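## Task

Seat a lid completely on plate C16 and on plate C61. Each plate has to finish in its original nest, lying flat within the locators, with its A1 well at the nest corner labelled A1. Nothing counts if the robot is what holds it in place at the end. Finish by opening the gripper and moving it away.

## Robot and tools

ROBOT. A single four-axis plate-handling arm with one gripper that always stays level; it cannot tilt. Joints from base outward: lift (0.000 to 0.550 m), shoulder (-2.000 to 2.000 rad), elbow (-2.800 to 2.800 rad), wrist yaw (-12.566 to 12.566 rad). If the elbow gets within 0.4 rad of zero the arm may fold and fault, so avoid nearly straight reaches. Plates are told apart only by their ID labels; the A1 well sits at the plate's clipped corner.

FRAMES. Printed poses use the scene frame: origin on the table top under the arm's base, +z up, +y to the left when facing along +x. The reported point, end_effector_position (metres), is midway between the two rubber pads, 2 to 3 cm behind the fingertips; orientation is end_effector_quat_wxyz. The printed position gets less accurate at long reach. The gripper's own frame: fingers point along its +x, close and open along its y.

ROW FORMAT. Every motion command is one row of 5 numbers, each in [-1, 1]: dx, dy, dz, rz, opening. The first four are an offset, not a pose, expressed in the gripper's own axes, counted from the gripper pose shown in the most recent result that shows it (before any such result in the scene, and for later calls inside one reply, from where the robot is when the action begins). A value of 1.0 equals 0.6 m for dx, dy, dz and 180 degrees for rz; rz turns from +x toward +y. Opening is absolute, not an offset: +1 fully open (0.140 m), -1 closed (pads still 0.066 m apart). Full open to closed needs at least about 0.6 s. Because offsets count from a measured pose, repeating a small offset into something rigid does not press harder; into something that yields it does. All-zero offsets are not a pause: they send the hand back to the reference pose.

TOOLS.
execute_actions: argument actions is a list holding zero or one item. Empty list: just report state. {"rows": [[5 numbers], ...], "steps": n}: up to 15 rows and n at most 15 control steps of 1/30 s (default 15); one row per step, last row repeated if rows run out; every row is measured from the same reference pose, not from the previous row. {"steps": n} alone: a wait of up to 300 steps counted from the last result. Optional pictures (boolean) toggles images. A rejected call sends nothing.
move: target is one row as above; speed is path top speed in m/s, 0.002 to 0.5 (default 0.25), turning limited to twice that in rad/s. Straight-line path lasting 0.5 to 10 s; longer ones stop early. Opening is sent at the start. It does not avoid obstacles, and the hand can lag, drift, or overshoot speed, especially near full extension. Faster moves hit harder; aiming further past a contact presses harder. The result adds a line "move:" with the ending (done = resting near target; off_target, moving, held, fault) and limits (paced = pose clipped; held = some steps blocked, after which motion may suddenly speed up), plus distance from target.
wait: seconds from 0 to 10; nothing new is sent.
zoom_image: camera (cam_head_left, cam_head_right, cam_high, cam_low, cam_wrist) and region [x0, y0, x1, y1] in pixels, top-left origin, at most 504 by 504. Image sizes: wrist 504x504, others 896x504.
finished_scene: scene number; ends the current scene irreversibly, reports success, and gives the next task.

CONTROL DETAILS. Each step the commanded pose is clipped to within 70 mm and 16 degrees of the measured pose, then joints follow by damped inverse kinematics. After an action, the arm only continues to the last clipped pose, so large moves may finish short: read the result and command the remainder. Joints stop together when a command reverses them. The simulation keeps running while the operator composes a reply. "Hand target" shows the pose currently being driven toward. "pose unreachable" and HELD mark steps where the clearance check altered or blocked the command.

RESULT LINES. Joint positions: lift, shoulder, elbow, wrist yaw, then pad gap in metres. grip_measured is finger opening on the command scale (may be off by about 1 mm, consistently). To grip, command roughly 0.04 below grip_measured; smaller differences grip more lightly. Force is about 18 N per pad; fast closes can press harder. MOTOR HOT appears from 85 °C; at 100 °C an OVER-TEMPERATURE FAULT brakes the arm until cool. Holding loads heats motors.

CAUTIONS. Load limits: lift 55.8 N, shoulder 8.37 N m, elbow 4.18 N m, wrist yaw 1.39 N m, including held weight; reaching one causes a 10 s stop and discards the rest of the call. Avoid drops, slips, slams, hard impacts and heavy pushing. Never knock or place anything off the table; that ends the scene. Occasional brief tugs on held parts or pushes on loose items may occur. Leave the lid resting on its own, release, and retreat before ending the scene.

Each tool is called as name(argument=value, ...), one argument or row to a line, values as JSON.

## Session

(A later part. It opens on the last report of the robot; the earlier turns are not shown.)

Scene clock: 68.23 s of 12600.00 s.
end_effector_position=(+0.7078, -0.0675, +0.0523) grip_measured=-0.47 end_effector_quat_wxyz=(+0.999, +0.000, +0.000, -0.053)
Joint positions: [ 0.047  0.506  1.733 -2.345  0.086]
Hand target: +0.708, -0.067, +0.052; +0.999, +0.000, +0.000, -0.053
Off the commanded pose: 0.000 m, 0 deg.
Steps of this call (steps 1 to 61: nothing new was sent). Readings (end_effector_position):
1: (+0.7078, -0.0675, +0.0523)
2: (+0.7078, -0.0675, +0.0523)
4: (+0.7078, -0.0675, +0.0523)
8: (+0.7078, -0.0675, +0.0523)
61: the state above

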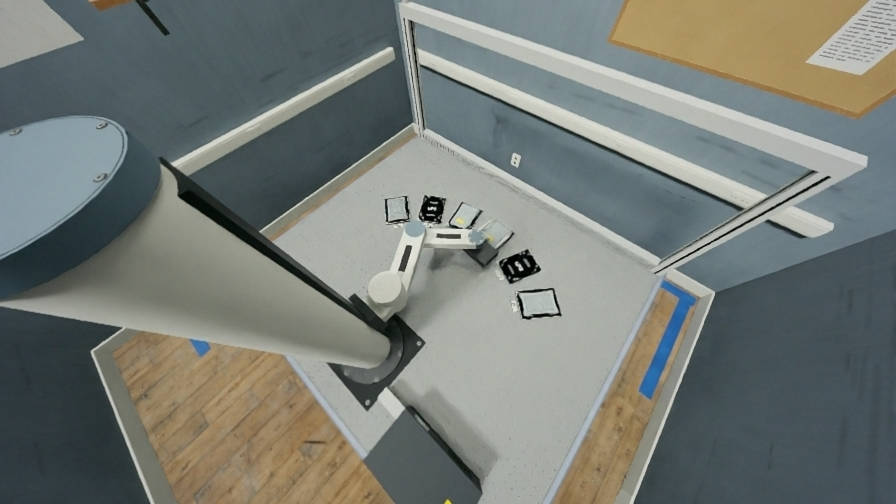

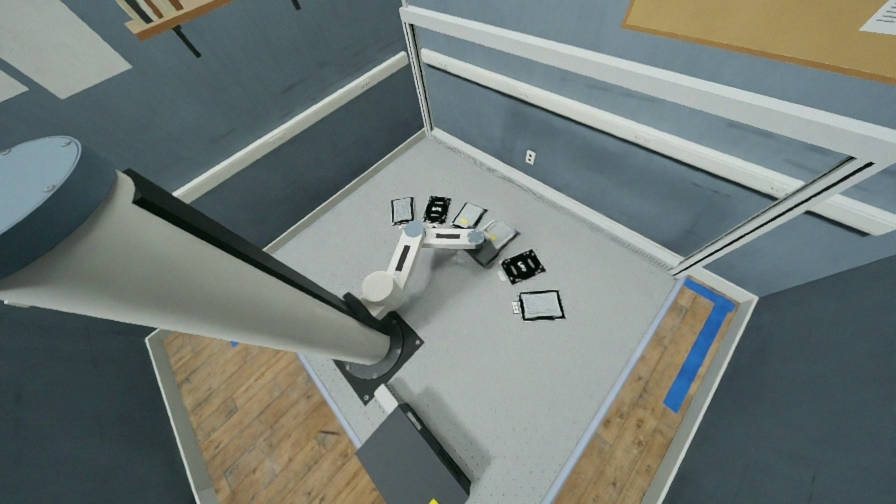

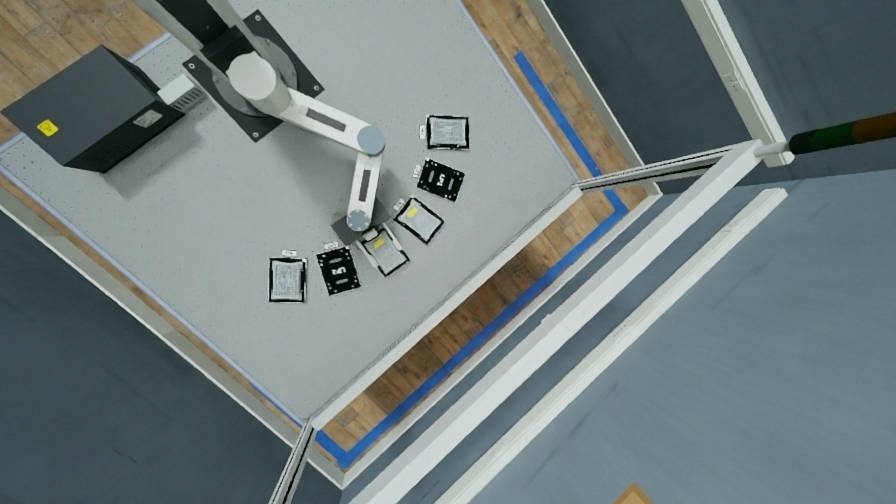

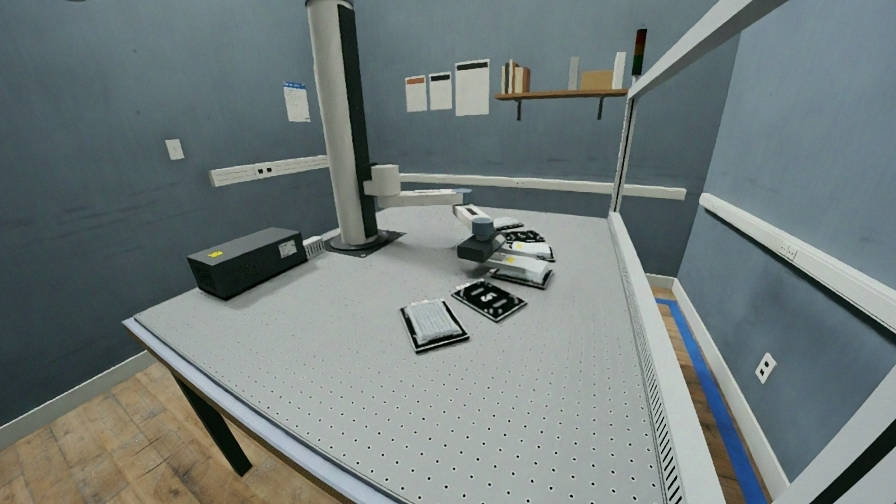

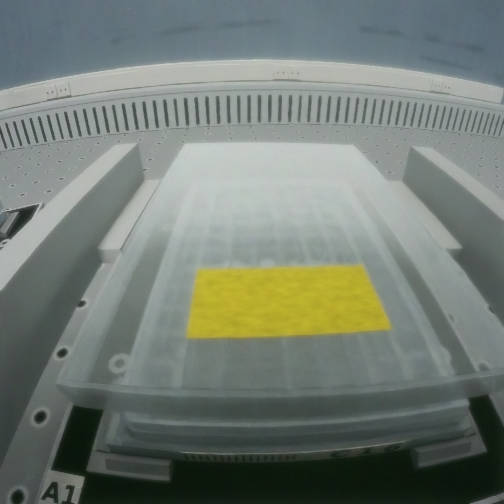

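Lid went down without slip. Release.

execute_actions(
  actions=[
    {"rows":[[0,0,-0.0004,0,-0.52],[0,0,-0.0004,0,-0.47],[0,0,-0.0004,0,-0.44],[0,0,-0.0004,0,-0.4],[0,0,-0.0004,0,-0.3],[0,0,-0.0004,0,-0.2],[0,0,-0.0004,0,-0.1]],"steps":12},
  ],
  pictures=false,
)

move(
  target=[0,0,0.05,0,-0.1],
  speed=0.1,
)

move(
  target=[-0.2,0,0.1,0,0.3],
  speed=0.3,
)

Scene clock: 70.50 s of 12600.00 s.
end_effector_position=(+0.7078, -0.0675, +0.0362) grip_measured=-0.10 end_effector_quat_wxyz=(+0.999, +0.000, +0.000, -0.053)
Joint positions: [ 0.031  0.506  1.733 -2.345  0.099]
Hand target: +0.708, -0.068, +0.036; +0.999, +0.000, +0.000, -0.053
Off the commanded pose: 0.000 m, 0 deg.
Steps of this call (steps 1 to 19: nothing new was sent; steps 20 to 31: all 12 steps of this action). Readings (end_effector_position):
20: (+0.7078, -0.0675, +0.0364)
21: (+0.7078, -0.0675, +0.0364)
23: (+0.7078, -0.0675, +0.0362)
27: (+0.7078, -0.0675, +0.0362)
31: the state above

Scene clock: 71.43 s of 12600.00 s.
end_effector_position=(+0.7078, -0.0675, +0.0663) grip_measured=-0.10 end_effector_quat_wxyz=(+0.999, +0.000, +0.000, -0.053)
Joint positions: [ 0.061  0.506  1.733 -2.345  0.099]
Hand target: +0.708, -0.068, +0.066; +0.999, +0.000, +0.000, -0.053
Off the commanded pose: 0.000 m, 0 deg.
move: done

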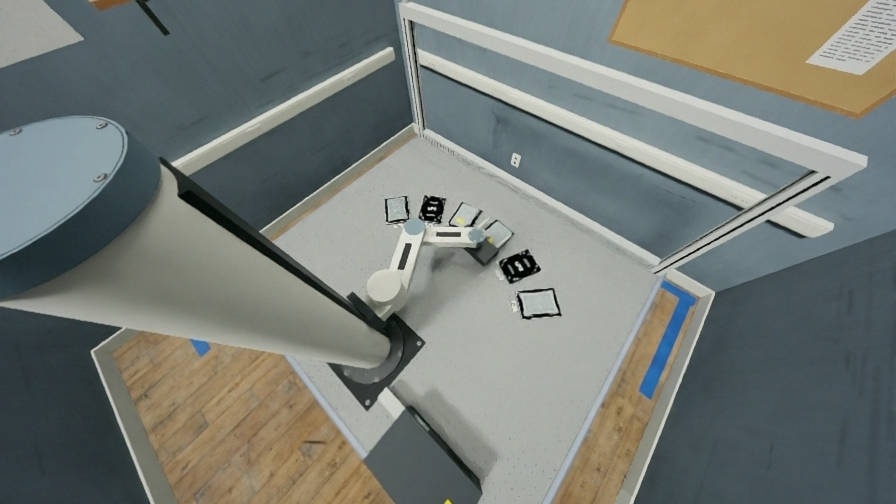

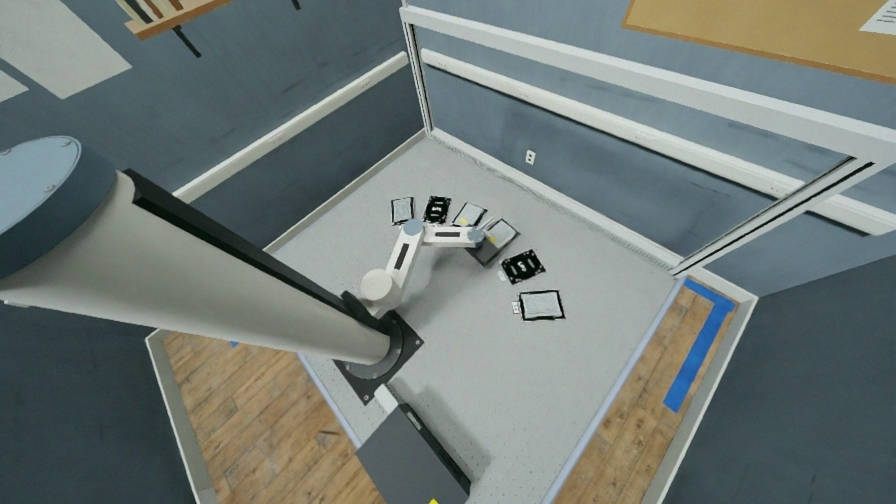

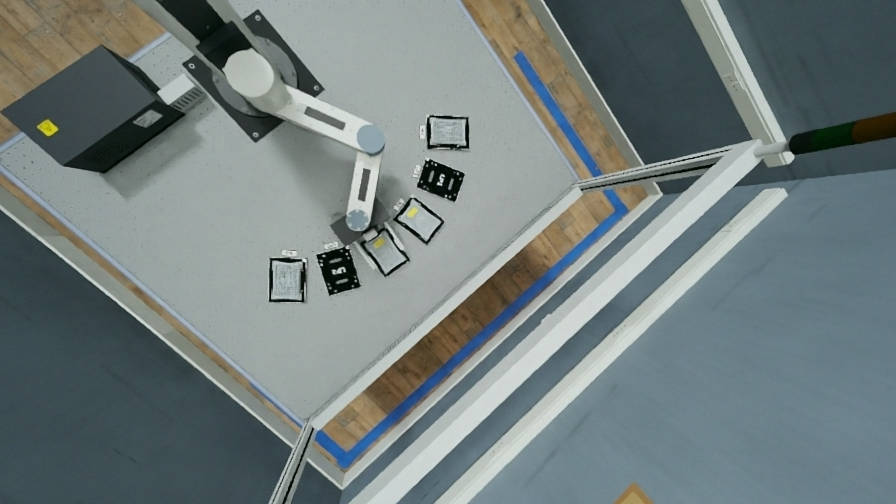

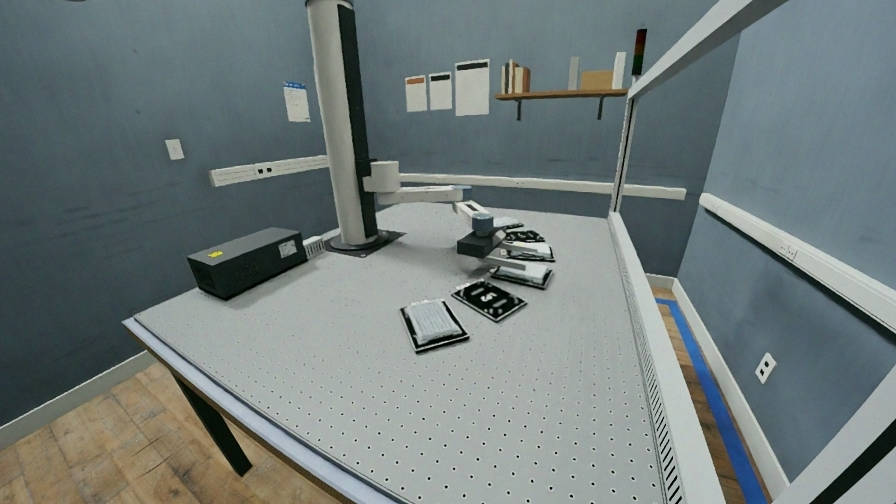

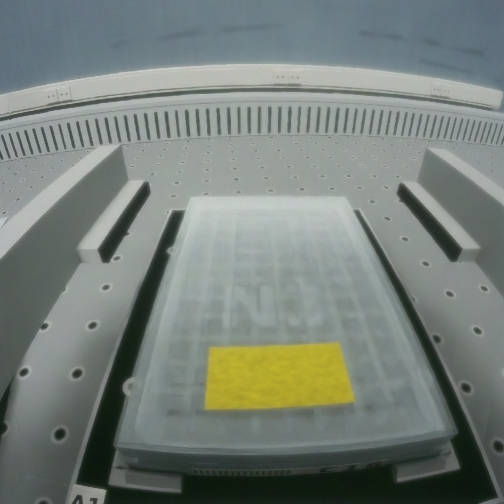

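Scene clock: 72.30 s of 12600.00 s.
end_effector_position=(+0.5885, -0.0547, +0.1263) grip_measured=+0.30 end_effector_quat_wxyz=(+0.999, +0.000, +0.000, -0.053)
Joint positions: [ 0.121  0.746  1.115 -1.967  0.114]
Hand target: +0.589, -0.055, +0.126; +0.999, +0.000, +0.000, -0.053
Off the commanded pose: 0.000 m, 0 deg.
move: done

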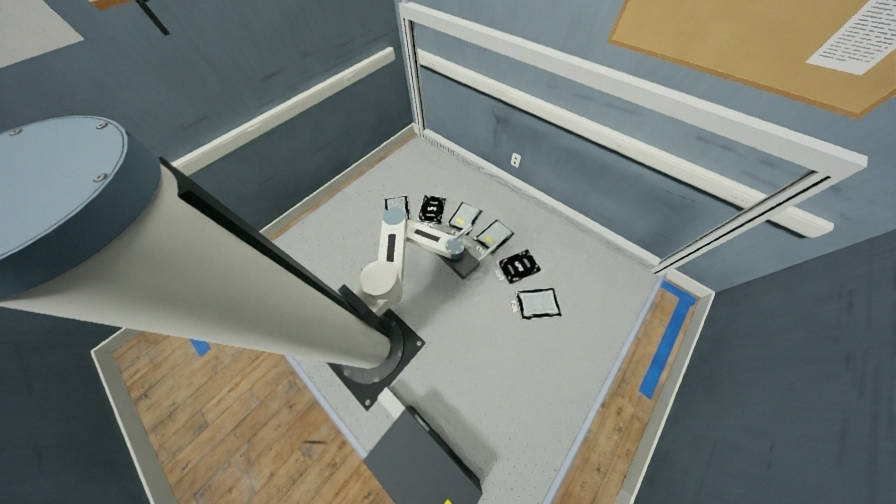

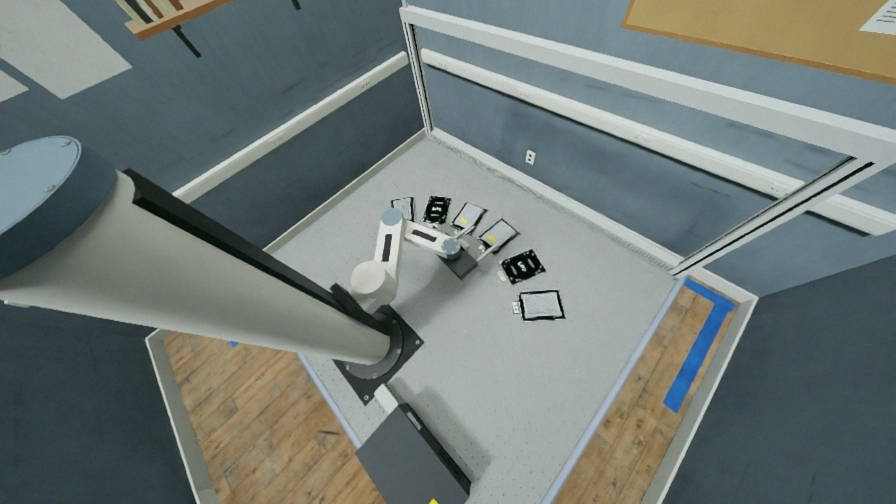

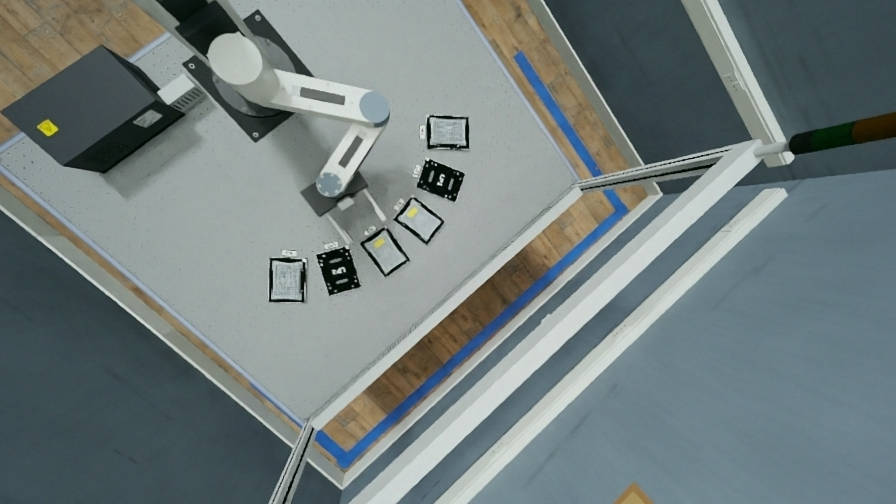

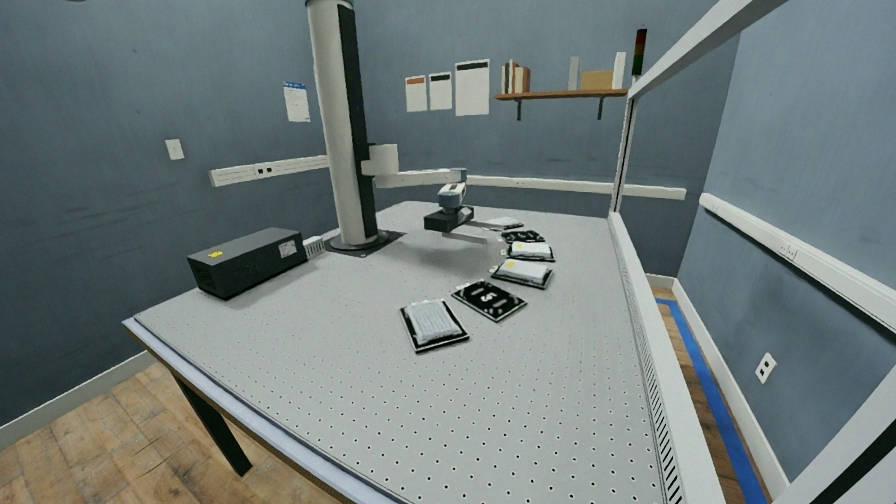

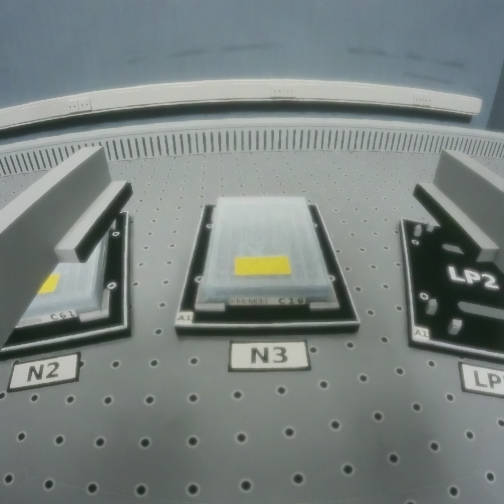

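zoom_image(
  camera="cam_wrist",
  region=[160,180,380,350],
)

zoom_image(
  camera="cam_low",
  region=[390,200,580,360],
)

Region (160, 180, 380, 350) of cam_wrist's 504x504 image, scaled by 2.291, with more detail than that image has; it fills the top 389 rows of this view, and the rest is white.

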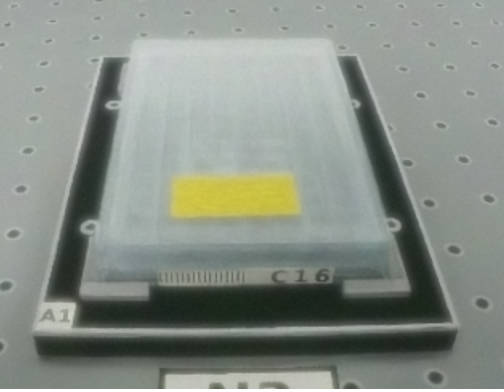

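Region (390, 200, 580, 360) of cam_low's 896x504 image, scaled by 2.653, with more detail than that image has; it fills the top 424 rows of this view, and the rest is white.

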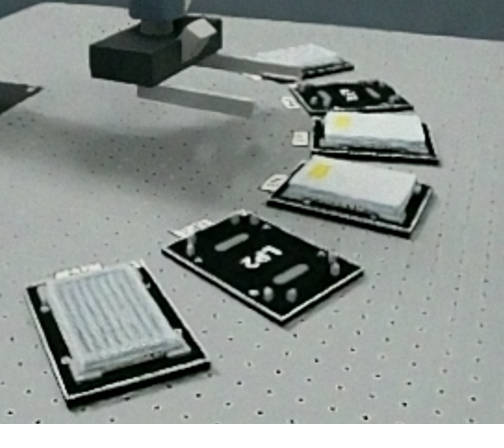

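finished_scene(
  scene=1,
)

The scene is finished: the task was done.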